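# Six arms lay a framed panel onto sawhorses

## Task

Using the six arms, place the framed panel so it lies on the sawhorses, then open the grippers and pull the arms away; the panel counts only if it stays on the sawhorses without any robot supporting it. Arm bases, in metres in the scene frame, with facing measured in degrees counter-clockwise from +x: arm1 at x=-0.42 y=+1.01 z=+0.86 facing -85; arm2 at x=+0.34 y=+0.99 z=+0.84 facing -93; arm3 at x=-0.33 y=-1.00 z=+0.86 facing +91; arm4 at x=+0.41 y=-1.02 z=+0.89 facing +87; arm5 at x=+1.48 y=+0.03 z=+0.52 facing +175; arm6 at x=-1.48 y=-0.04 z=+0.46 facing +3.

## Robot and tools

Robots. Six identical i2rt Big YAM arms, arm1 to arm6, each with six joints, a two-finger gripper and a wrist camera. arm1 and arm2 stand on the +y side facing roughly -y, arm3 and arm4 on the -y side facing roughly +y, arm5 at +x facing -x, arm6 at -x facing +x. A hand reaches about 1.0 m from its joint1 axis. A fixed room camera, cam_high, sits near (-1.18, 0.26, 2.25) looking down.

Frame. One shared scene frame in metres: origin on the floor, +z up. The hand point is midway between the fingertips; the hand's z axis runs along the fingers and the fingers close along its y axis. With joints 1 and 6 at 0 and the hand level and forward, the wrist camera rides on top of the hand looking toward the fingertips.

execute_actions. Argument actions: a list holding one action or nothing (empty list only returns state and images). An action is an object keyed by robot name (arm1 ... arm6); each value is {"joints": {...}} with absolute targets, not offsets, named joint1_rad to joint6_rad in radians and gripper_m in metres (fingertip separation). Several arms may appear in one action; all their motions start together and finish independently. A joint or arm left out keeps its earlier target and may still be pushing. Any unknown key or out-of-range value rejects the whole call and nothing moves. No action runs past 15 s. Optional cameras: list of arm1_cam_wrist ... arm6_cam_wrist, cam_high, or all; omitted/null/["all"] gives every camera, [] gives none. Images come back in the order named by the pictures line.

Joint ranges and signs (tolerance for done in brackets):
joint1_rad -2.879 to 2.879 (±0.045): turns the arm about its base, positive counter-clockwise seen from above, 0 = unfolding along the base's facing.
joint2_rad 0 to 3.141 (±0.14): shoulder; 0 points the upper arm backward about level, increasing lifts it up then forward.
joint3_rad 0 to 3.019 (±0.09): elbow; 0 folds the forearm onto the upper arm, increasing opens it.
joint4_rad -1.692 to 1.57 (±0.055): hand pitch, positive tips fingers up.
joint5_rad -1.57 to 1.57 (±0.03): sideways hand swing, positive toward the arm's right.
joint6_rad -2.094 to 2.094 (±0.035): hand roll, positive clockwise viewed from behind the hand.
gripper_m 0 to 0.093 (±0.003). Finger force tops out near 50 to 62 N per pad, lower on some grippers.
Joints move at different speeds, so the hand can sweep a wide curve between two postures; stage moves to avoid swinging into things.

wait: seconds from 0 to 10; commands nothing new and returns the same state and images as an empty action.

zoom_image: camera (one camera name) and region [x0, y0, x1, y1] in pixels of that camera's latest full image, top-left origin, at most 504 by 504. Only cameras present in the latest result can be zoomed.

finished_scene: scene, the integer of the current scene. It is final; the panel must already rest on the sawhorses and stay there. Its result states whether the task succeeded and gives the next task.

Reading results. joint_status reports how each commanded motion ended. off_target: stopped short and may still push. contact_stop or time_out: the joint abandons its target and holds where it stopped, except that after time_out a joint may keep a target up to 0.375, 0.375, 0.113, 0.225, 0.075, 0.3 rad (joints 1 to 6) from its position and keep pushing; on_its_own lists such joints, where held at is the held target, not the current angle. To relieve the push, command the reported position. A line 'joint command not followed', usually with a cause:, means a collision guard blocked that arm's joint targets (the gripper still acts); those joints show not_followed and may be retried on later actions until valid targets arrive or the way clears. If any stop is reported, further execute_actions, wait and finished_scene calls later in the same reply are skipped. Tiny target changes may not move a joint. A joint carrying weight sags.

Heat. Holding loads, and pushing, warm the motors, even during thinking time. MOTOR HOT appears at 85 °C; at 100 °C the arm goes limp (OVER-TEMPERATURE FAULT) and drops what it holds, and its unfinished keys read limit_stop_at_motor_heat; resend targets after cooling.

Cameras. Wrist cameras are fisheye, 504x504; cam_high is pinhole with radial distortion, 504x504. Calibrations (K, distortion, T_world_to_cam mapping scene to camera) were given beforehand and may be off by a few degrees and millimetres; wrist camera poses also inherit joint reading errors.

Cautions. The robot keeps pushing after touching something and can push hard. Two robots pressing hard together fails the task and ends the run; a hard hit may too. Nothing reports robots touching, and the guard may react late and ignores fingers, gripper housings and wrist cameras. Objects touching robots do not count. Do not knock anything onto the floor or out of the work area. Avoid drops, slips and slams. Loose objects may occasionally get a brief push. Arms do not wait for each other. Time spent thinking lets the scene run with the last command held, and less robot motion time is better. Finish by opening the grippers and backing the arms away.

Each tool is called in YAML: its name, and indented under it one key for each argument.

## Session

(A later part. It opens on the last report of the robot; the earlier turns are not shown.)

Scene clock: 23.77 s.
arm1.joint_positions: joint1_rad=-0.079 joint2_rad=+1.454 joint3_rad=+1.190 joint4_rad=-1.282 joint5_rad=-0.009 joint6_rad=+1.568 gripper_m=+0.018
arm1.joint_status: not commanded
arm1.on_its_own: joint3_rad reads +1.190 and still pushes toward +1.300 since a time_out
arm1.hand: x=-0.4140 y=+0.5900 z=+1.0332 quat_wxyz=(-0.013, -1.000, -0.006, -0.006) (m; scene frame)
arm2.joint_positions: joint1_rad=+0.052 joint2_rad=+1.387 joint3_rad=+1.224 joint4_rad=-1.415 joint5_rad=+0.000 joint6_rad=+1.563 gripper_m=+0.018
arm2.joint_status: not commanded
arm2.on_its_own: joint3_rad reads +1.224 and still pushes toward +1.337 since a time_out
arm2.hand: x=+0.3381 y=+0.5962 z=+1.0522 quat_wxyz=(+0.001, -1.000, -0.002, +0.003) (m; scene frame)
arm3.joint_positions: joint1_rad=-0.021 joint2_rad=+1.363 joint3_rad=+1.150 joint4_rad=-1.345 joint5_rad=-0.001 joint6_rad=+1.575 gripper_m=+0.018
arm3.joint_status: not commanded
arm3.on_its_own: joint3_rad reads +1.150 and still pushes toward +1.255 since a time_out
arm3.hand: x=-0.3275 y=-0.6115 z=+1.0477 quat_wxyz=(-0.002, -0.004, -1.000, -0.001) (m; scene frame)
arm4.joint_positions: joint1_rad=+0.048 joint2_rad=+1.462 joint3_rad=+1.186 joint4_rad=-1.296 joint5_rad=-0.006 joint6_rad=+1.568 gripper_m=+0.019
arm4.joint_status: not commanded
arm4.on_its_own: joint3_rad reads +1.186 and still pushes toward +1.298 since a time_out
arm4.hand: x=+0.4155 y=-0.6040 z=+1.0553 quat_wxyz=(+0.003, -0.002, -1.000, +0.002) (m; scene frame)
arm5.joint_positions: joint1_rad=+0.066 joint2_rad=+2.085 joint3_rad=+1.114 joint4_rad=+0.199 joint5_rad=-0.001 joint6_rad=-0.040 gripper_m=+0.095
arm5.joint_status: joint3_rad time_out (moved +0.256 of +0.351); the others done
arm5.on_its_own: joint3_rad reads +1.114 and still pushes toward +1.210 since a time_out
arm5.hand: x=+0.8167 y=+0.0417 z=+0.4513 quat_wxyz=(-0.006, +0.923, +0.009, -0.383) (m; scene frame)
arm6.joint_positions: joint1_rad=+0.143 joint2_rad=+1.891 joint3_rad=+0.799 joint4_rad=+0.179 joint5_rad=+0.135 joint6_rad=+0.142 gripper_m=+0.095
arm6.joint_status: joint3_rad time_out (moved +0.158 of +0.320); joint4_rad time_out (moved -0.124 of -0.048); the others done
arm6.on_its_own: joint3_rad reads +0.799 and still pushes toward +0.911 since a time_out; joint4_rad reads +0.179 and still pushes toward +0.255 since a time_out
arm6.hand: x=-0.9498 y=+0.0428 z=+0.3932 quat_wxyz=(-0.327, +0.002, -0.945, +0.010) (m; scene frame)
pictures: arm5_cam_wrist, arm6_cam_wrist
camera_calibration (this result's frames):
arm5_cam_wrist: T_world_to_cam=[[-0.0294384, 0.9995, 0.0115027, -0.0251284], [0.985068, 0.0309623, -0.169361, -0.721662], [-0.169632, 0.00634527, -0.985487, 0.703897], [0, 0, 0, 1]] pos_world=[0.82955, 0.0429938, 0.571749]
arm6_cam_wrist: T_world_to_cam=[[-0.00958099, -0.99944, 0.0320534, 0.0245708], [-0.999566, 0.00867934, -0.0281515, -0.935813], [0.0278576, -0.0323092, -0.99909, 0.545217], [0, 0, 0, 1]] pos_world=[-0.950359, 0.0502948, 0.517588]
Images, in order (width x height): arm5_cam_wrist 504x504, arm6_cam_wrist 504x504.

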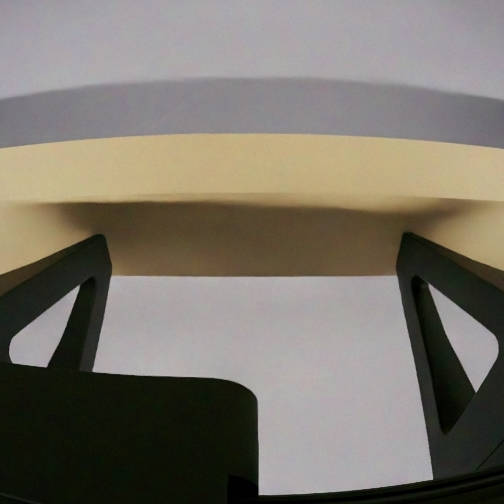

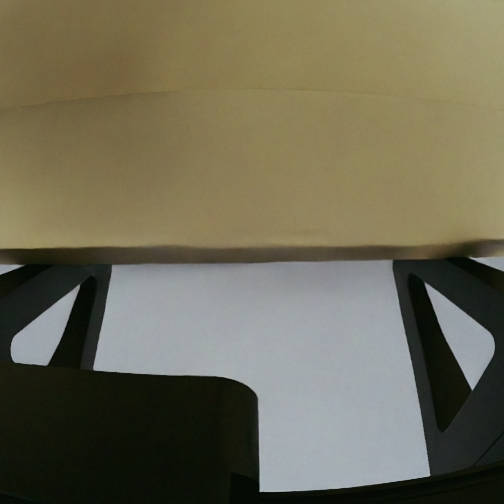

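execute_actions:
  actions:
    - {"arm5":{"joints":{"joint2_rad":2.215,"joint3_rad":1.50,"joint4_rad":0.095}},"arm6":{"joints":{"joint2_rad":1.84,"joint3_rad":0.66,"joint4_rad":0.2}}}
  cameras: ["arm5_cam_wrist"]

execute_actions:
  actions:
    - {"arm5":{"joints":{"joint2_rad":2.32,"joint3_rad":1.69,"joint4_rad":-0.005}},"arm6":{"joints":{"joint1_rad":0.17,"joint2_rad":1.70,"joint3_rad":0.65,"joint4_rad":0.31,"joint5_rad":0.16,"joint6_rad":0.15}}}
  cameras: ["arm5_cam_wrist","arm6_cam_wrist"]

Scene clock: 25.27 s.
arm1.joint_positions: joint1_rad=-0.079 joint2_rad=+1.454 joint3_rad=+1.190 joint4_rad=-1.282 joint5_rad=-0.009 joint6_rad=+1.568 gripper_m=+0.018
arm1.joint_status: not commanded
arm1.on_its_own: joint3_rad reads +1.190 and still pushes toward +1.300 since a time_out
arm1.hand: x=-0.4140 y=+0.5900 z=+1.0332 quat_wxyz=(-0.013, -1.000, -0.006, -0.006) (m; scene frame)
arm2.joint_positions: joint1_rad=+0.052 joint2_rad=+1.387 joint3_rad=+1.224 joint4_rad=-1.415 joint5_rad=+0.000 joint6_rad=+1.563 gripper_m=+0.018
arm2.joint_status: not commanded
arm2.on_its_own: joint3_rad reads +1.224 and still pushes toward +1.337 since a time_out
arm2.hand: x=+0.3381 y=+0.5962 z=+1.0522 quat_wxyz=(+0.001, -1.000, -0.002, +0.003) (m; scene frame)
arm3.joint_positions: joint1_rad=-0.021 joint2_rad=+1.363 joint3_rad=+1.150 joint4_rad=-1.345 joint5_rad=-0.001 joint6_rad=+1.575 gripper_m=+0.018
arm3.joint_status: not commanded
arm3.on_its_own: joint3_rad reads +1.150 and still pushes toward +1.255 since a time_out
arm3.hand: x=-0.3275 y=-0.6115 z=+1.0477 quat_wxyz=(-0.002, -0.004, -1.000, -0.001) (m; scene frame)
arm4.joint_positions: joint1_rad=+0.048 joint2_rad=+1.462 joint3_rad=+1.186 joint4_rad=-1.296 joint5_rad=-0.006 joint6_rad=+1.568 gripper_m=+0.019
arm4.joint_status: not commanded
arm4.on_its_own: joint3_rad reads +1.186 and still pushes toward +1.298 since a time_out
arm4.hand: x=+0.4155 y=-0.6040 z=+1.0553 quat_wxyz=(+0.003, -0.002, -1.000, +0.002) (m; scene frame)
arm5.joint_positions: joint1_rad=+0.068 joint2_rad=+2.226 joint3_rad=+1.420 joint4_rad=+0.048 joint5_rad=-0.001 joint6_rad=-0.040 gripper_m=+0.095
arm5.joint_status: all done
arm5.hand: x=+0.7263 y=+0.0417 z=+0.4551 quat_wxyz=(-0.006, +0.921, +0.010, -0.390) (m; scene frame)
arm6.joint_positions: joint1_rad=+0.129 joint2_rad=+1.838 joint3_rad=+0.657 joint4_rad=+0.191 joint5_rad=+0.138 joint6_rad=+0.142 gripper_m=+0.095
arm6.joint_status: all done
arm6.hand: x=-1.0120 y=+0.0238 z=+0.3775 quat_wxyz=(-0.291, -0.002, -0.956, +0.020) (m; scene frame)
pictures: arm5_cam_wrist
camera_calibration (this result's frames):
arm5_cam_wrist: T_world_to_cam=[[-0.0310482, 0.999445, 0.0120986, -0.026959], [0.98259, 0.0327384, -0.182883, -0.624134], [-0.183177, 0.00620974, -0.98306, 0.701102], [0, 0, 0, 1]] pos_world=[0.740856, 0.0430235, 0.575409]
Images, in order (width x height): arm5_cam_wrist 504x504.

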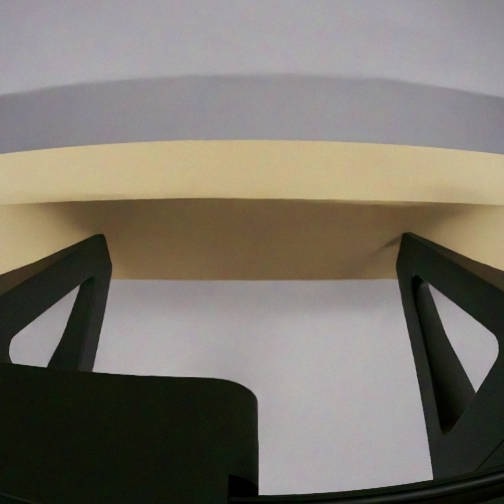

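Scene clock: 27.30 s.
arm1.joint_positions: joint1_rad=-0.079 joint2_rad=+1.454 joint3_rad=+1.190 joint4_rad=-1.282 joint5_rad=-0.009 joint6_rad=+1.568 gripper_m=+0.018
arm1.joint_status: not commanded
arm1.on_its_own: joint3_rad reads +1.190 and still pushes toward +1.300 since a time_out
arm1.hand: x=-0.4140 y=+0.5900 z=+1.0332 quat_wxyz=(-0.013, -1.000, -0.006, -0.006) (m; scene frame)
arm2.joint_positions: joint1_rad=+0.052 joint2_rad=+1.387 joint3_rad=+1.224 joint4_rad=-1.415 joint5_rad=+0.000 joint6_rad=+1.563 gripper_m=+0.018
arm2.joint_status: not commanded
arm2.on_its_own: joint3_rad reads +1.224 and still pushes toward +1.337 since a time_out
arm2.hand: x=+0.3381 y=+0.5962 z=+1.0522 quat_wxyz=(+0.001, -1.000, -0.002, +0.003) (m; scene frame)
arm3.joint_positions: joint1_rad=-0.021 joint2_rad=+1.363 joint3_rad=+1.150 joint4_rad=-1.345 joint5_rad=-0.001 joint6_rad=+1.575 gripper_m=+0.018
arm3.joint_status: not commanded
arm3.on_its_own: joint3_rad reads +1.150 and still pushes toward +1.255 since a time_out
arm3.hand: x=-0.3275 y=-0.6115 z=+1.0477 quat_wxyz=(-0.002, -0.004, -1.000, -0.001) (m; scene frame)
arm4.joint_positions: joint1_rad=+0.048 joint2_rad=+1.462 joint3_rad=+1.186 joint4_rad=-1.296 joint5_rad=-0.006 joint6_rad=+1.568 gripper_m=+0.019
arm4.joint_status: not commanded
arm4.on_its_own: joint3_rad reads +1.186 and still pushes toward +1.298 since a time_out
arm4.hand: x=+0.4155 y=-0.6040 z=+1.0553 quat_wxyz=(+0.003, -0.002, -1.000, +0.002) (m; scene frame)
arm5.joint_positions: joint1_rad=+0.068 joint2_rad=+2.308 joint3_rad=+1.599 joint4_rad=-0.057 joint5_rad=-0.001 joint6_rad=-0.040 gripper_m=+0.095
arm5.joint_status: joint3_rad time_out (moved +0.179 of +0.270); the others done
arm5.on_its_own: joint3_rad reads +1.599 and still pushes toward +1.690 since a time_out
arm5.hand: x=+0.6819 y=+0.0420 z=+0.4559 quat_wxyz=(-0.005, +0.922, +0.010, -0.386) (m; scene frame)
arm6.joint_positions: joint1_rad=+0.158 joint2_rad=+1.688 joint3_rad=+0.650 joint4_rad=+0.302 joint5_rad=+0.158 joint6_rad=+0.142 gripper_m=+0.095
arm6.joint_status: all done
arm6.hand: x=-0.9721 y=+0.0427 z=+0.4634 quat_wxyz=(-0.410, -0.002, -0.912, +0.001) (m; scene frame)
pictures: arm5_cam_wrist, arm6_cam_wrist
camera_calibration (this result's frames):
arm5_cam_wrist: T_world_to_cam=[[-0.0315949, 0.999432, 0.0117515, -0.0281333], [0.98394, 0.0331674, -0.175389, -0.584729], [-0.175679, 0.00602133, -0.984429, 0.689292], [0, 0, 0, 1]] pos_world=[0.695544, 0.0433609, 0.576334]
arm6_cam_wrist: T_world_to_cam=[[-0.0129224, -0.999858, 0.0107901, 0.0286426], [-0.978834, 0.010445, -0.204389, -0.854399], [0.204248, -0.0132029, -0.97883, 0.777227], [0, 0, 0, 1]] pos_world=[-0.994692, 0.0478244, 0.585834]
Images, in order (width x height): arm5_cam_wrist 504x504, arm6_cam_wrist 504x504.

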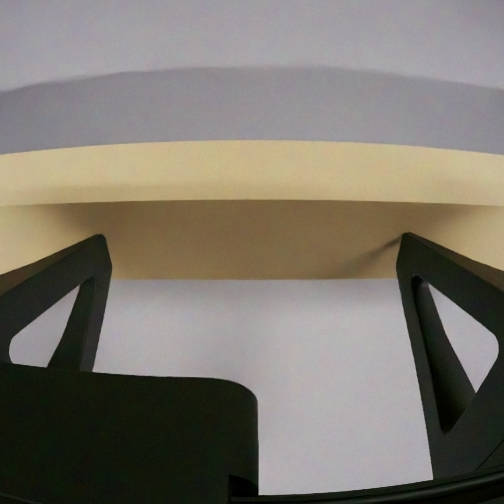

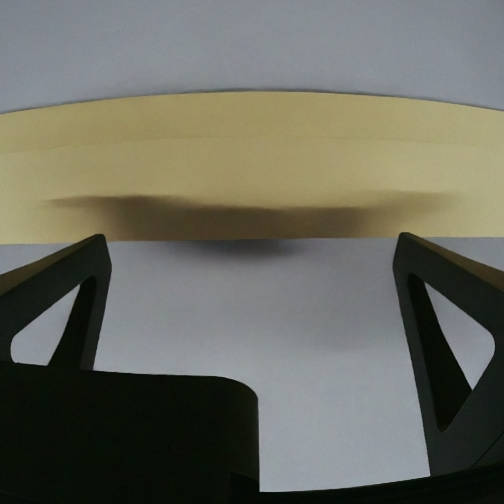

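execute_actions:
  actions:
    - {"arm5":{"joints":{"joint2_rad":2.16,"joint3_rad":1.33,"joint4_rad":0.09}},"arm6":{"joints":{"joint1_rad":0.17,"joint2_rad":1.735,"joint3_rad":0.79,"joint4_rad":0.28}}}
  cameras: ["arm6_cam_wrist"]

execute_actions:
  actions:
    - {"arm5":{"joints":{"joint2_rad":1.3,"joint3_rad":0.75,"joint4_rad":1.0,"joint6_rad":0}},"arm6":{"joints":{"joint1_rad":0.11,"joint2_rad":1.875,"joint3_rad":1.055,"joint4_rad":0.2,"joint5_rad":0.13,"joint6_rad":0.125}}}
  cameras: ["arm5_cam_wrist","arm6_cam_wrist"]

Scene clock: 29.00 s.
arm1.joint_positions: joint1_rad=-0.079 joint2_rad=+1.454 joint3_rad=+1.190 joint4_rad=-1.282 joint5_rad=-0.009 joint6_rad=+1.568 gripper_m=+0.018
arm1.joint_status: not commanded
arm1.on_its_own: joint3_rad reads +1.190 and still pushes toward +1.300 since a time_out
arm1.hand: x=-0.4140 y=+0.5900 z=+1.0332 quat_wxyz=(-0.013, -1.000, -0.006, -0.006) (m; scene frame)
arm2.joint_positions: joint1_rad=+0.052 joint2_rad=+1.387 joint3_rad=+1.224 joint4_rad=-1.415 joint5_rad=+0.000 joint6_rad=+1.563 gripper_m=+0.018
arm2.joint_status: not commanded
arm2.on_its_own: joint3_rad reads +1.224 and still pushes toward +1.337 since a time_out
arm2.hand: x=+0.3381 y=+0.5962 z=+1.0522 quat_wxyz=(+0.001, -1.000, -0.002, +0.003) (m; scene frame)
arm3.joint_positions: joint1_rad=-0.021 joint2_rad=+1.363 joint3_rad=+1.150 joint4_rad=-1.345 joint5_rad=-0.001 joint6_rad=+1.575 gripper_m=+0.018
arm3.joint_status: not commanded
arm3.on_its_own: joint3_rad reads +1.150 and still pushes toward +1.255 since a time_out
arm3.hand: x=-0.3275 y=-0.6115 z=+1.0477 quat_wxyz=(-0.002, -0.004, -1.000, -0.001) (m; scene frame)
arm4.joint_positions: joint1_rad=+0.048 joint2_rad=+1.462 joint3_rad=+1.186 joint4_rad=-1.296 joint5_rad=-0.006 joint6_rad=+1.568 gripper_m=+0.019
arm4.joint_status: not commanded
arm4.on_its_own: joint3_rad reads +1.186 and still pushes toward +1.298 since a time_out
arm4.hand: x=+0.4155 y=-0.6040 z=+1.0553 quat_wxyz=(+0.003, -0.002, -1.000, +0.002) (m; scene frame)
arm5.joint_positions: joint1_rad=+0.068 joint2_rad=+2.161 joint3_rad=+1.321 joint4_rad=+0.081 joint5_rad=-0.001 joint6_rad=-0.039 gripper_m=+0.095
arm5.joint_status: all done
arm5.hand: x=+0.7533 y=+0.0411 z=+0.4643 quat_wxyz=(-0.005, +0.921, +0.010, -0.389) (m; scene frame)
arm6.joint_positions: joint1_rad=+0.159 joint2_rad=+1.719 joint3_rad=+0.712 joint4_rad=+0.270 joint5_rad=+0.156 joint6_rad=+0.135 gripper_m=+0.095
arm6.joint_status: all done
arm6.hand: x=-0.9511 y=+0.0477 z=+0.4658 quat_wxyz=(-0.409, +0.002, -0.912, +0.002) (m; scene frame)
pictures: arm6_cam_wrist
camera_calibration (this result's frames):
arm6_cam_wrist: T_world_to_cam=[[-0.00655587, -0.999868, 0.0148333, 0.0380307], [-0.979088, 0.00340199, -0.20341, -0.833758], [0.203333, -0.0158566, -0.978981, 0.774746], [0, 0, 0, 1]] pos_world=[-0.973604, 0.053147, 0.588303]
Images, in order (width x height): arm6_cam_wrist 504x504.

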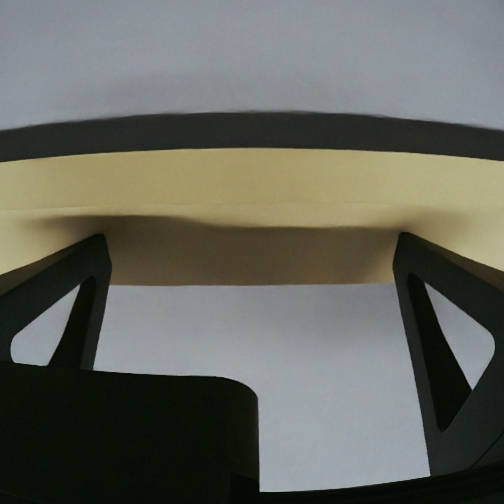

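Scene clock: 31.17 s.
arm1.joint_positions: joint1_rad=-0.079 joint2_rad=+1.454 joint3_rad=+1.190 joint4_rad=-1.282 joint5_rad=-0.009 joint6_rad=+1.568 gripper_m=+0.018
arm1.joint_status: not commanded
arm1.on_its_own: joint3_rad reads +1.190 and still pushes toward +1.300 since a time_out
arm1.hand: x=-0.4140 y=+0.5900 z=+1.0332 quat_wxyz=(-0.013, -1.000, -0.006, -0.006) (m; scene frame)
arm2.joint_positions: joint1_rad=+0.052 joint2_rad=+1.387 joint3_rad=+1.224 joint4_rad=-1.415 joint5_rad=+0.000 joint6_rad=+1.563 gripper_m=+0.018
arm2.joint_status: not commanded
arm2.on_its_own: joint3_rad reads +1.224 and still pushes toward +1.337 since a time_out
arm2.hand: x=+0.3381 y=+0.5962 z=+1.0522 quat_wxyz=(+0.001, -1.000, -0.002, +0.003) (m; scene frame)
arm3.joint_positions: joint1_rad=-0.021 joint2_rad=+1.363 joint3_rad=+1.150 joint4_rad=-1.345 joint5_rad=-0.001 joint6_rad=+1.575 gripper_m=+0.018
arm3.joint_status: not commanded
arm3.on_its_own: joint3_rad reads +1.150 and still pushes toward +1.255 since a time_out
arm3.hand: x=-0.3275 y=-0.6115 z=+1.0477 quat_wxyz=(-0.002, -0.004, -1.000, -0.001) (m; scene frame)
arm4.joint_positions: joint1_rad=+0.048 joint2_rad=+1.462 joint3_rad=+1.186 joint4_rad=-1.296 joint5_rad=-0.006 joint6_rad=+1.568 gripper_m=+0.019
arm4.joint_status: not commanded
arm4.on_its_own: joint3_rad reads +1.186 and still pushes toward +1.298 since a time_out
arm4.hand: x=+0.4155 y=-0.6040 z=+1.0553 quat_wxyz=(+0.003, -0.002, -1.000, +0.002) (m; scene frame)
arm5.joint_positions: joint1_rad=+0.068 joint2_rad=+1.291 joint3_rad=+0.746 joint4_rad=+0.986 joint5_rad=-0.001 joint6_rad=-0.008 gripper_m=+0.095
arm5.joint_status: all done
arm5.hand: x=+0.9384 y=+0.0432 z=+0.9331 quat_wxyz=(-0.006, +0.540, -0.005, -0.841) (m; scene frame)
arm6.joint_positions: joint1_rad=+0.137 joint2_rad=+1.872 joint3_rad=+0.959 joint4_rad=+0.146 joint5_rad=+0.129 joint6_rad=+0.133 gripper_m=+0.095
arm6.joint_status: joint3_rad time_out (moved +0.247 of +0.343); the others done
arm6.on_its_own: joint3_rad reads +0.959 and still pushes toward +1.055 since a time_out
arm6.hand: x=-0.8727 y=+0.0555 z=+0.4571 quat_wxyz=(-0.394, +0.000, -0.919, -0.003) (m; scene frame)
pictures: arm5_cam_wrist, arm6_cam_wrist
camera_calibration (this result's frames):
arm5_cam_wrist: T_world_to_cam=[[0.00449385, 0.999924, 0.0115113, -0.0605265], [0.186549, 0.0104711, -0.98239, 0.748811], [-0.982435, 0.00656214, -0.186488, 1.21658], [0, 0, 0, 1]] pos_world=[1.05579, 0.0446976, 0.963198]
arm6_cam_wrist: T_world_to_cam=[[-0.00721966, -0.999965, 0.0041147, 0.0507568], [-0.985418, 0.00641497, -0.170032, -0.779785], [0.17, -0.00528227, -0.98543, 0.723631], [0, 0, 0, 1]] pos_world=[-0.891064, 0.0595797, 0.580291]
Images, in order (width x height): arm5_cam_wrist 504x504, arm6_cam_wrist 504x504.

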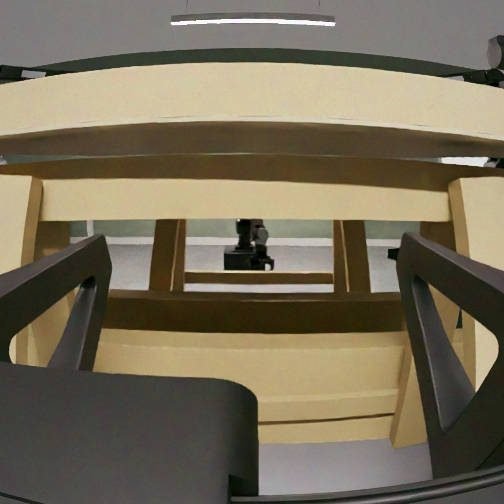

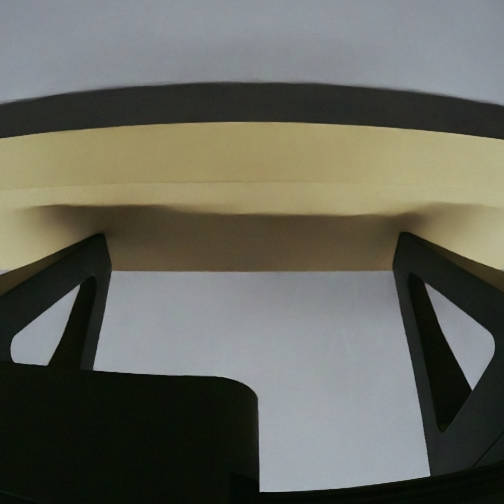

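execute_actions:
  actions:
    - {"arm6":{"joints":{"joint1_rad":0.07,"joint2_rad":2.085,"joint3_rad":1.435,"joint4_rad":0.03,"joint5_rad":0.105,"joint6_rad":0.10}}}
  cameras: ["arm6_cam_wrist","cam_high"]

Scene clock: 32.43 s.
arm1.joint_positions: joint1_rad=-0.079 joint2_rad=+1.454 joint3_rad=+1.190 joint4_rad=-1.282 joint5_rad=-0.009 joint6_rad=+1.568 gripper_m=+0.018
arm1.joint_status: not commanded
arm1.on_its_own: joint3_rad reads +1.190 and still pushes toward +1.300 since a time_out
arm1.hand: x=-0.4140 y=+0.5900 z=+1.0332 quat_wxyz=(-0.013, -1.000, -0.006, -0.006) (m; scene frame)
arm2.joint_positions: joint1_rad=+0.052 joint2_rad=+1.387 joint3_rad=+1.224 joint4_rad=-1.415 joint5_rad=+0.000 joint6_rad=+1.563 gripper_m=+0.018
arm2.joint_status: not commanded
arm2.on_its_own: joint3_rad reads +1.224 and still pushes toward +1.337 since a time_out
arm2.hand: x=+0.3381 y=+0.5962 z=+1.0522 quat_wxyz=(+0.001, -1.000, -0.002, +0.003) (m; scene frame)
arm3.joint_positions: joint1_rad=-0.021 joint2_rad=+1.363 joint3_rad=+1.150 joint4_rad=-1.345 joint5_rad=-0.001 joint6_rad=+1.575 gripper_m=+0.018
arm3.joint_status: not commanded
arm3.on_its_own: joint3_rad reads +1.150 and still pushes toward +1.255 since a time_out
arm3.hand: x=-0.3275 y=-0.6115 z=+1.0477 quat_wxyz=(-0.002, -0.004, -1.000, -0.001) (m; scene frame)
arm4.joint_positions: joint1_rad=+0.048 joint2_rad=+1.462 joint3_rad=+1.186 joint4_rad=-1.296 joint5_rad=-0.006 joint6_rad=+1.568 gripper_m=+0.019
arm4.joint_status: not commanded
arm4.on_its_own: joint3_rad reads +1.186 and still pushes toward +1.298 since a time_out
arm4.hand: x=+0.4155 y=-0.6040 z=+1.0553 quat_wxyz=(+0.003, -0.002, -1.000, +0.002) (m; scene frame)
arm5.joint_positions: joint1_rad=+0.068 joint2_rad=+1.291 joint3_rad=+0.746 joint4_rad=+0.986 joint5_rad=-0.001 joint6_rad=-0.008 gripper_m=+0.095
arm5.joint_status: not commanded
arm5.hand: x=+0.9384 y=+0.0432 z=+0.9331 quat_wxyz=(-0.006, +0.540, -0.005, -0.841) (m; scene frame)
arm6.joint_positions: joint1_rad=+0.097 joint2_rad=+2.076 joint3_rad=+1.361 joint4_rad=-0.011 joint5_rad=+0.100 joint6_rad=+0.111 gripper_m=+0.095
arm6.joint_status: all done
arm6.hand: x=-0.7441 y=+0.0545 z=+0.4727 quat_wxyz=(-0.411, -0.004, -0.912, -0.007) (m; scene frame)
pictures: arm6_cam_wrist, cam_high
camera_calibration (this result's frames):
arm6_cam_wrist: T_world_to_cam=[[-0.0111555, -0.999924, -0.00532874, 0.0521609], [-0.978296, 0.0120166, -0.206863, -0.628004], [0.206912, 0.00290542, -0.978355, 0.7408], [0, 0, 0, 1]] pos_world=[-0.767072, 0.0575511, 0.595133]
Images, in order (width x height): arm6_cam_wrist 504x504, cam_high 504x504.

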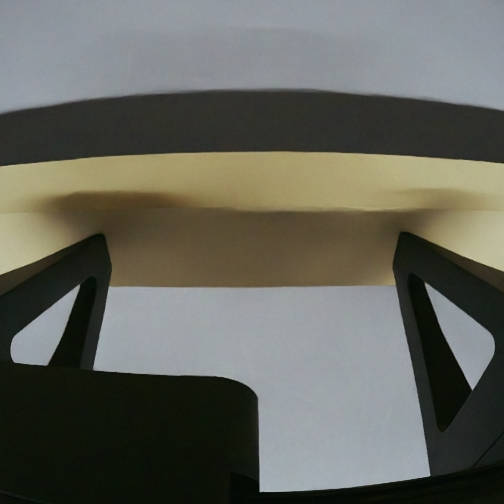

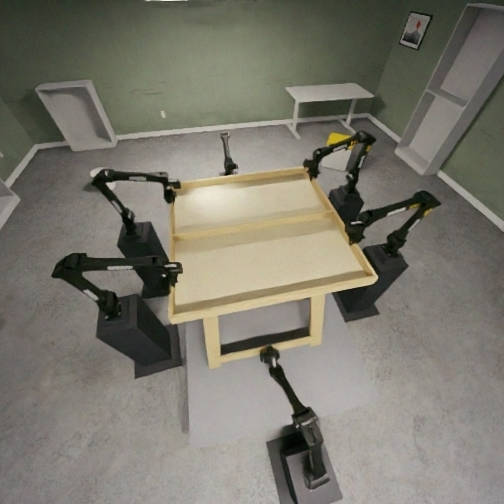

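execute_actions:
  actions:
    - {"arm1":{"joints":{"joint2_rad":1.385,"joint3_rad":1.18,"joint4_rad":-1.19}},"arm2":{"joints":{"joint2_rad":1.375,"joint3_rad":1.217,"joint4_rad":-1.315}},"arm3":{"joints":{"joint2_rad":1.32,"joint3_rad":1.135,"joint4_rad":-1.25}},"arm4":{"joints":{"joint2_rad":1.43,"joint3_rad":1.178,"joint4_rad":-1.195}},"arm6":{"joints":{"joint2_rad":1.92,"joint3_rad":1.08,"joint4_rad":0.1}}}
  cameras: ["arm5_cam_wrist"]

Scene clock: 33.80 s.
arm1.joint_positions: joint1_rad=-0.078 joint2_rad=+1.486 joint3_rad=+1.135 joint4_rad=-1.191 joint5_rad=-0.009 joint6_rad=+1.568 gripper_m=+0.018
arm1.joint_status: all done
arm1.hand: x=-0.4138 y=+0.5869 z=+1.0003 quat_wxyz=(-0.015, -1.000, -0.006, -0.005) (m; scene frame)
arm2.joint_positions: joint1_rad=+0.052 joint2_rad=+1.418 joint3_rad=+1.164 joint4_rad=-1.330 joint5_rad=+0.000 joint6_rad=+1.564 gripper_m=+0.018
arm2.joint_status: all done
arm2.hand: x=+0.3380 y=+0.5929 z=+1.0181 quat_wxyz=(+0.005, -1.000, -0.002, +0.003) (m; scene frame)
arm3.joint_positions: joint1_rad=-0.021 joint2_rad=+1.387 joint3_rad=+1.074 joint4_rad=-1.254 joint5_rad=-0.002 joint6_rad=+1.575 gripper_m=+0.018
arm3.joint_status: all done
arm3.hand: x=-0.3277 y=-0.6144 z=+1.0110 quat_wxyz=(-0.001, -0.004, -1.000, +0.003) (m; scene frame)
arm4.joint_positions: joint1_rad=+0.048 joint2_rad=+1.492 joint3_rad=+1.114 joint4_rad=-1.200 joint5_rad=-0.006 joint6_rad=+1.569 gripper_m=+0.019
arm4.joint_status: all done
arm4.hand: x=+0.4155 y=-0.6066 z=+1.0176 quat_wxyz=(+0.003, -0.002, -1.000, +0.005) (m; scene frame)
arm5.joint_positions: joint1_rad=+0.068 joint2_rad=+1.291 joint3_rad=+0.746 joint4_rad=+0.986 joint5_rad=-0.001 joint6_rad=-0.008 gripper_m=+0.095
arm5.joint_status: not commanded
arm5.hand: x=+0.9384 y=+0.0432 z=+0.9331 quat_wxyz=(-0.006, +0.540, -0.005, -0.841) (m; scene frame)
arm6.joint_positions: joint1_rad=+0.084 joint2_rad=+1.900 joint3_rad=+1.078 joint4_rad=+0.093 joint5_rad=+0.103 joint6_rad=+0.111 gripper_m=+0.095
arm6.joint_status: all done
arm6.hand: x=-0.8269 y=+0.0335 z=+0.4812 quat_wxyz=(-0.410, -0.010, -0.912, -0.003) (m; scene frame)
pictures: arm5_cam_wrist
camera_calibration (this result's frames):
arm5_cam_wrist: T_world_to_cam=[[0.00449385, 0.999924, 0.0115113, -0.0605265], [0.186549, 0.0104711, -0.98239, 0.748811], [-0.982435, 0.00656214, -0.186488, 1.21658], [0, 0, 0, 1]] pos_world=[1.05579, 0.0446976, 0.963198]
Images, in order (width x height): arm5_cam_wrist 504x504.

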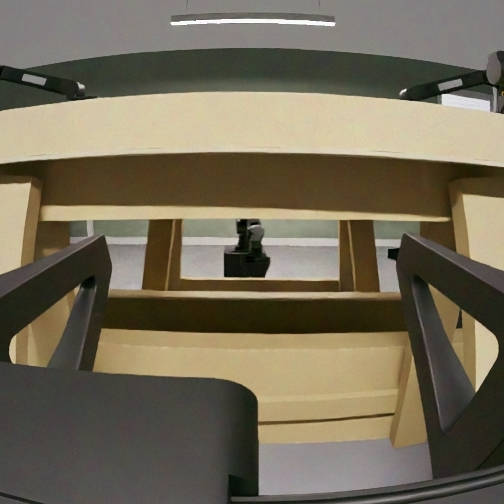

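execute_actions:
  actions:
    - {"arm1":{"joints":{"joint2_rad":1.486,"joint3_rad":1.135}},"arm2":{"joints":{"joint2_rad":1.418,"joint3_rad":1.164}},"arm3":{"joints":{"joint2_rad":1.387,"joint3_rad":1.074}},"arm4":{"joints":{"joint2_rad":1.492,"joint3_rad":1.114}}}
  cameras: []

execute_actions:
  actions:
    - {"arm1":{"joints":{"gripper_m":0.07}},"arm2":{"joints":{"gripper_m":0.07}},"arm3":{"joints":{"gripper_m":0.07}},"arm4":{"joints":{"gripper_m":0.07}},"arm5":{"joints":{"joint2_rad":0.9,"joint4_rad":0.4}},"arm6":{"joints":{"joint2_rad":1.3,"joint3_rad":0.75}}}
  cameras: ["cam_high"]

execute_actions:
  actions:
    - {"arm1":{"joints":{"joint2_rad":1.43,"joint3_rad":1.3,"joint4_rad":-1.39}},"arm2":{"joints":{"joint2_rad":1.37,"joint3_rad":1.33,"joint4_rad":-1.5}},"arm3":{"joints":{"joint2_rad":1.335,"joint3_rad":1.23,"joint4_rad":-1.44}},"arm4":{"joints":{"joint2_rad":1.44,"joint3_rad":1.27,"joint4_rad":-1.39}},"arm6":{"joints":{"joint2_rad":0.8,"joint3_rad":0.6}}}
  cameras: []

execute_actions:
  actions:
    - {"arm1":{"joints":{"joint2_rad":0.8}},"arm2":{"joints":{"joint2_rad":0.8}},"arm3":{"joints":{"joint2_rad":0.8}},"arm4":{"joints":{"joint2_rad":0.8}}}
  cameras: ["cam_high"]

Scene clock: 35.03 s.
arm1.joint_positions: joint1_rad=-0.078 joint2_rad=+1.488 joint3_rad=+1.131 joint4_rad=-1.188 joint5_rad=-0.009 joint6_rad=+1.568 gripper_m=+0.018
arm1.joint_status: all done
arm1.hand: x=-0.4138 y=+0.5878 z=+0.9982 quat_wxyz=(-0.013, -1.000, -0.006, -0.005) (m; scene frame)
arm2.joint_positions: joint1_rad=+0.052 joint2_rad=+1.419 joint3_rad=+1.159 joint4_rad=-1.327 joint5_rad=+0.000 joint6_rad=+1.564 gripper_m=+0.018
arm2.joint_status: all done
arm2.hand: x=+0.3380 y=+0.5938 z=+1.0158 quat_wxyz=(+0.006, -1.000, -0.002, +0.003) (m; scene frame)
arm3.joint_positions: joint1_rad=-0.021 joint2_rad=+1.387 joint3_rad=+1.069 joint4_rad=-1.250 joint5_rad=-0.002 joint6_rad=+1.575 gripper_m=+0.018
arm3.joint_status: all done
arm3.hand: x=-0.3276 y=-0.6157 z=+1.0089 quat_wxyz=(-0.001, -0.004, -1.000, +0.004) (m; scene frame)
arm4.joint_positions: joint1_rad=+0.048 joint2_rad=+1.493 joint3_rad=+1.107 joint4_rad=-1.196 joint5_rad=-0.006 joint6_rad=+1.569 gripper_m=+0.019
arm4.joint_status: all done
arm4.hand: x=+0.4155 y=-0.6082 z=+1.0150 quat_wxyz=(+0.003, -0.002, -1.000, +0.007) (m; scene frame)
arm5.joint_positions: joint1_rad=+0.068 joint2_rad=+1.291 joint3_rad=+0.746 joint4_rad=+0.986 joint5_rad=-0.001 joint6_rad=-0.008 gripper_m=+0.095
arm5.joint_status: not commanded
arm5.hand: x=+0.9384 y=+0.0432 z=+0.9331 quat_wxyz=(-0.006, +0.540, -0.005, -0.841) (m; scene frame)
arm6.joint_positions: joint1_rad=+0.084 joint2_rad=+1.900 joint3_rad=+1.078 joint4_rad=+0.093 joint5_rad=+0.103 joint6_rad=+0.111 gripper_m=+0.095
arm6.joint_status: not commanded
arm6.hand: x=-0.8269 y=+0.0335 z=+0.4812 quat_wxyz=(-0.410, -0.010, -0.912, -0.003) (m; scene frame)
pictures: none
No camera images: the call's "cameras" was empty. Leave "cameras" out to get every camera's image.

Scene clock: 36.33 s.
arm1.joint_positions: joint1_rad=-0.079 joint2_rad=+1.488 joint3_rad=+1.131 joint4_rad=-1.189 joint5_rad=-0.004 joint6_rad=+1.568 gripper_m=+0.070
arm1.joint_status: all done
arm1.hand: x=-0.4151 y=+0.5879 z=+0.9982 quat_wxyz=(-0.013, -1.000, -0.006, -0.003) (m; scene frame)
arm2.joint_positions: joint1_rad=+0.052 joint2_rad=+1.419 joint3_rad=+1.159 joint4_rad=-1.326 joint5_rad=+0.000 joint6_rad=+1.564 gripper_m=+0.070
arm2.joint_status: all done
arm2.hand: x=+0.3380 y=+0.5937 z=+1.0158 quat_wxyz=(+0.006, -1.000, -0.002, +0.003) (m; scene frame)
arm3.joint_positions: joint1_rad=-0.021 joint2_rad=+1.387 joint3_rad=+1.069 joint4_rad=-1.250 joint5_rad=-0.002 joint6_rad=+1.575 gripper_m=+0.070
arm3.joint_status: all done
arm3.hand: x=-0.3276 y=-0.6157 z=+1.0089 quat_wxyz=(-0.001, -0.004, -1.000, +0.004) (m; scene frame)
arm4.joint_positions: joint1_rad=+0.048 joint2_rad=+1.491 joint3_rad=+1.107 joint4_rad=-1.196 joint5_rad=-0.002 joint6_rad=+1.569 gripper_m=+0.070
arm4.joint_status: all done
arm4.hand: x=+0.4161 y=-0.6082 z=+1.0154 quat_wxyz=(+0.001, -0.002, -1.000, +0.006) (m; scene frame)
arm5.joint_positions: joint1_rad=+0.068 joint2_rad=+0.898 joint3_rad=+0.739 joint4_rad=+0.406 joint5_rad=-0.001 joint6_rad=-0.008 gripper_m=+0.095
arm5.joint_status: all done
arm5.hand: x=+1.0147 y=+0.0427 z=+0.9822 quat_wxyz=(-0.005, +0.619, -0.005, -0.785) (m; scene frame)
arm6.joint_positions: joint1_rad=+0.084 joint2_rad=+1.286 joint3_rad=+0.758 joint4_rad=+0.094 joint5_rad=+0.103 joint6_rad=+0.111 gripper_m=+0.095
arm6.joint_status: all done
arm6.hand: x=-0.9441 y=+0.0180 z=+0.6750 quat_wxyz=(-0.538, -0.018, -0.842, -0.022) (m; scene frame)
pictures: cam_high
Images, in order (width x height): cam_high 504x504.

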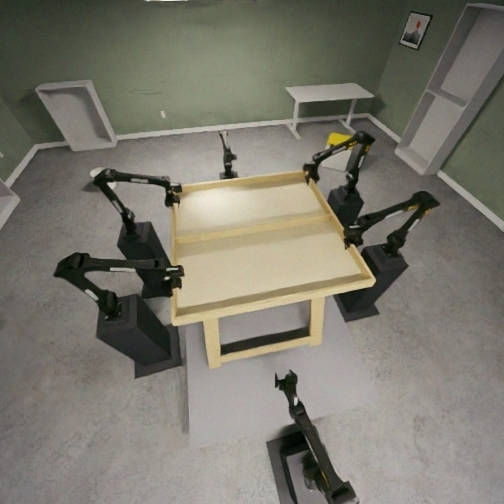

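Scene clock: 37.57 s.
arm1.joint_positions: joint1_rad=-0.079 joint2_rad=+1.425 joint3_rad=+1.259 joint4_rad=-1.382 joint5_rad=-0.004 joint6_rad=+1.568 gripper_m=+0.070
arm1.joint_status: all done
arm1.hand: x=-0.4153 y=+0.5938 z=+1.0702 quat_wxyz=(-0.012, -1.000, -0.006, -0.003) (m; scene frame)
arm2.joint_positions: joint1_rad=+0.052 joint2_rad=+1.373 joint3_rad=+1.282 joint4_rad=-1.486 joint5_rad=+0.000 joint6_rad=+1.564 gripper_m=+0.070
arm2.joint_status: all done
arm2.hand: x=+0.3383 y=+0.5981 z=+1.0792 quat_wxyz=(+0.001, -1.000, -0.002, +0.003) (m; scene frame)
arm3.joint_positions: joint1_rad=-0.021 joint2_rad=+1.331 joint3_rad=+1.196 joint4_rad=-1.429 joint5_rad=-0.002 joint6_rad=+1.575 gripper_m=+0.070
arm3.joint_status: all done
arm3.hand: x=-0.3280 y=-0.6197 z=+1.0766 quat_wxyz=(-0.001, -0.004, -1.000, +0.002) (m; scene frame)
arm4.joint_positions: joint1_rad=+0.048 joint2_rad=+1.429 joint3_rad=+1.242 joint4_rad=-1.373 joint5_rad=-0.002 joint6_rad=+1.569 gripper_m=+0.070
arm4.joint_status: all done
arm4.hand: x=+0.4162 y=-0.6056 z=+1.0892 quat_wxyz=(+0.001, -0.002, -1.000, -0.004) (m; scene frame)
arm5.joint_positions: joint1_rad=+0.068 joint2_rad=+0.898 joint3_rad=+0.739 joint4_rad=+0.406 joint5_rad=-0.001 joint6_rad=-0.008 gripper_m=+0.095
arm5.joint_status: not commanded
arm5.hand: x=+1.0147 y=+0.0427 z=+0.9822 quat_wxyz=(-0.005, +0.619, -0.005, -0.785) (m; scene frame)
arm6.joint_positions: joint1_rad=+0.084 joint2_rad=+0.789 joint3_rad=+0.593 joint4_rad=+0.095 joint5_rad=+0.103 joint6_rad=+0.111 gripper_m=+0.095
arm6.joint_status: all done
arm6.hand: x=-1.0541 y=+0.0033 z=+0.8057 quat_wxyz=(-0.669, -0.026, -0.742, -0.043) (m; scene frame)
pictures: none
No camera images: the call's "cameras" was empty. Leave "cameras" out to get every camera's image.

Scene clock: 39.07 s.
arm1.joint_positions: joint1_rad=-0.079 joint2_rad=+0.796 joint3_rad=+1.270 joint4_rad=-1.384 joint5_rad=-0.004 joint6_rad=+1.568 gripper_m=+0.070
arm1.joint_status: all done
arm1.hand: x=-0.4168 y=+0.7138 z=+1.2927 quat_wxyz=(-0.324, -0.946, -0.005, -0.004) (m; scene frame)
arm2.joint_positions: joint1_rad=+0.052 joint2_rad=+0.802 joint3_rad=+1.293 joint4_rad=-1.489 joint5_rad=+0.000 joint6_rad=+1.564 gripper_m=+0.070
arm2.joint_status: all done
arm2.hand: x=+0.3399 y=+0.7141 z=+1.2676 quat_wxyz=(-0.284, -0.959, -0.002, +0.004) (m; scene frame)
arm3.joint_positions: joint1_rad=-0.021 joint2_rad=+0.798 joint3_rad=+1.201 joint4_rad=-1.431 joint5_rad=-0.002 joint6_rad=+1.575 gripper_m=+0.070
arm3.joint_status: all done
arm3.hand: x=-0.3291 y=-0.7114 z=+1.2484 quat_wxyz=(-0.001, -0.003, -0.965, -0.263) (m; scene frame)
arm4.joint_positions: joint1_rad=+0.048 joint2_rad=+0.796 joint3_rad=+1.248 joint4_rad=-1.373 joint5_rad=-0.002 joint6_rad=+1.569 gripper_m=+0.070
arm4.joint_status: all done
arm4.hand: x=+0.4156 y=-0.7207 z=+1.3111 quat_wxyz=(+0.000, -0.002, -0.948, -0.318) (m; scene frame)
arm5.joint_positions: joint1_rad=+0.068 joint2_rad=+0.898 joint3_rad=+0.739 joint4_rad=+0.406 joint5_rad=-0.001 joint6_rad=-0.008 gripper_m=+0.095
arm5.joint_status: not commanded
arm5.hand: x=+1.0147 y=+0.0427 z=+0.9822 quat_wxyz=(-0.005, +0.619, -0.005, -0.785) (m; scene frame)
arm6.joint_positions: joint1_rad=+0.084 joint2_rad=+0.789 joint3_rad=+0.593 joint4_rad=+0.095 joint5_rad=+0.103 joint6_rad=+0.111 gripper_m=+0.095
arm6.joint_status: not commanded
arm6.hand: x=-1.0541 y=+0.0033 z=+0.8057 quat_wxyz=(-0.669, -0.026, -0.742, -0.043) (m; scene frame)
pictures: cam_high
Images, in order (width x height): cam_high 504x504.

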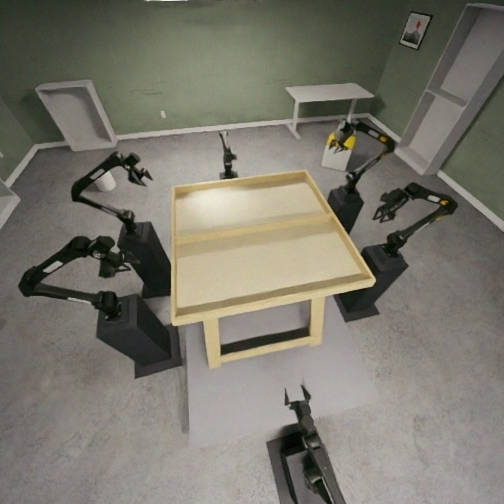

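finished_scene:
  scene: 2

The scene is finished: the task was done.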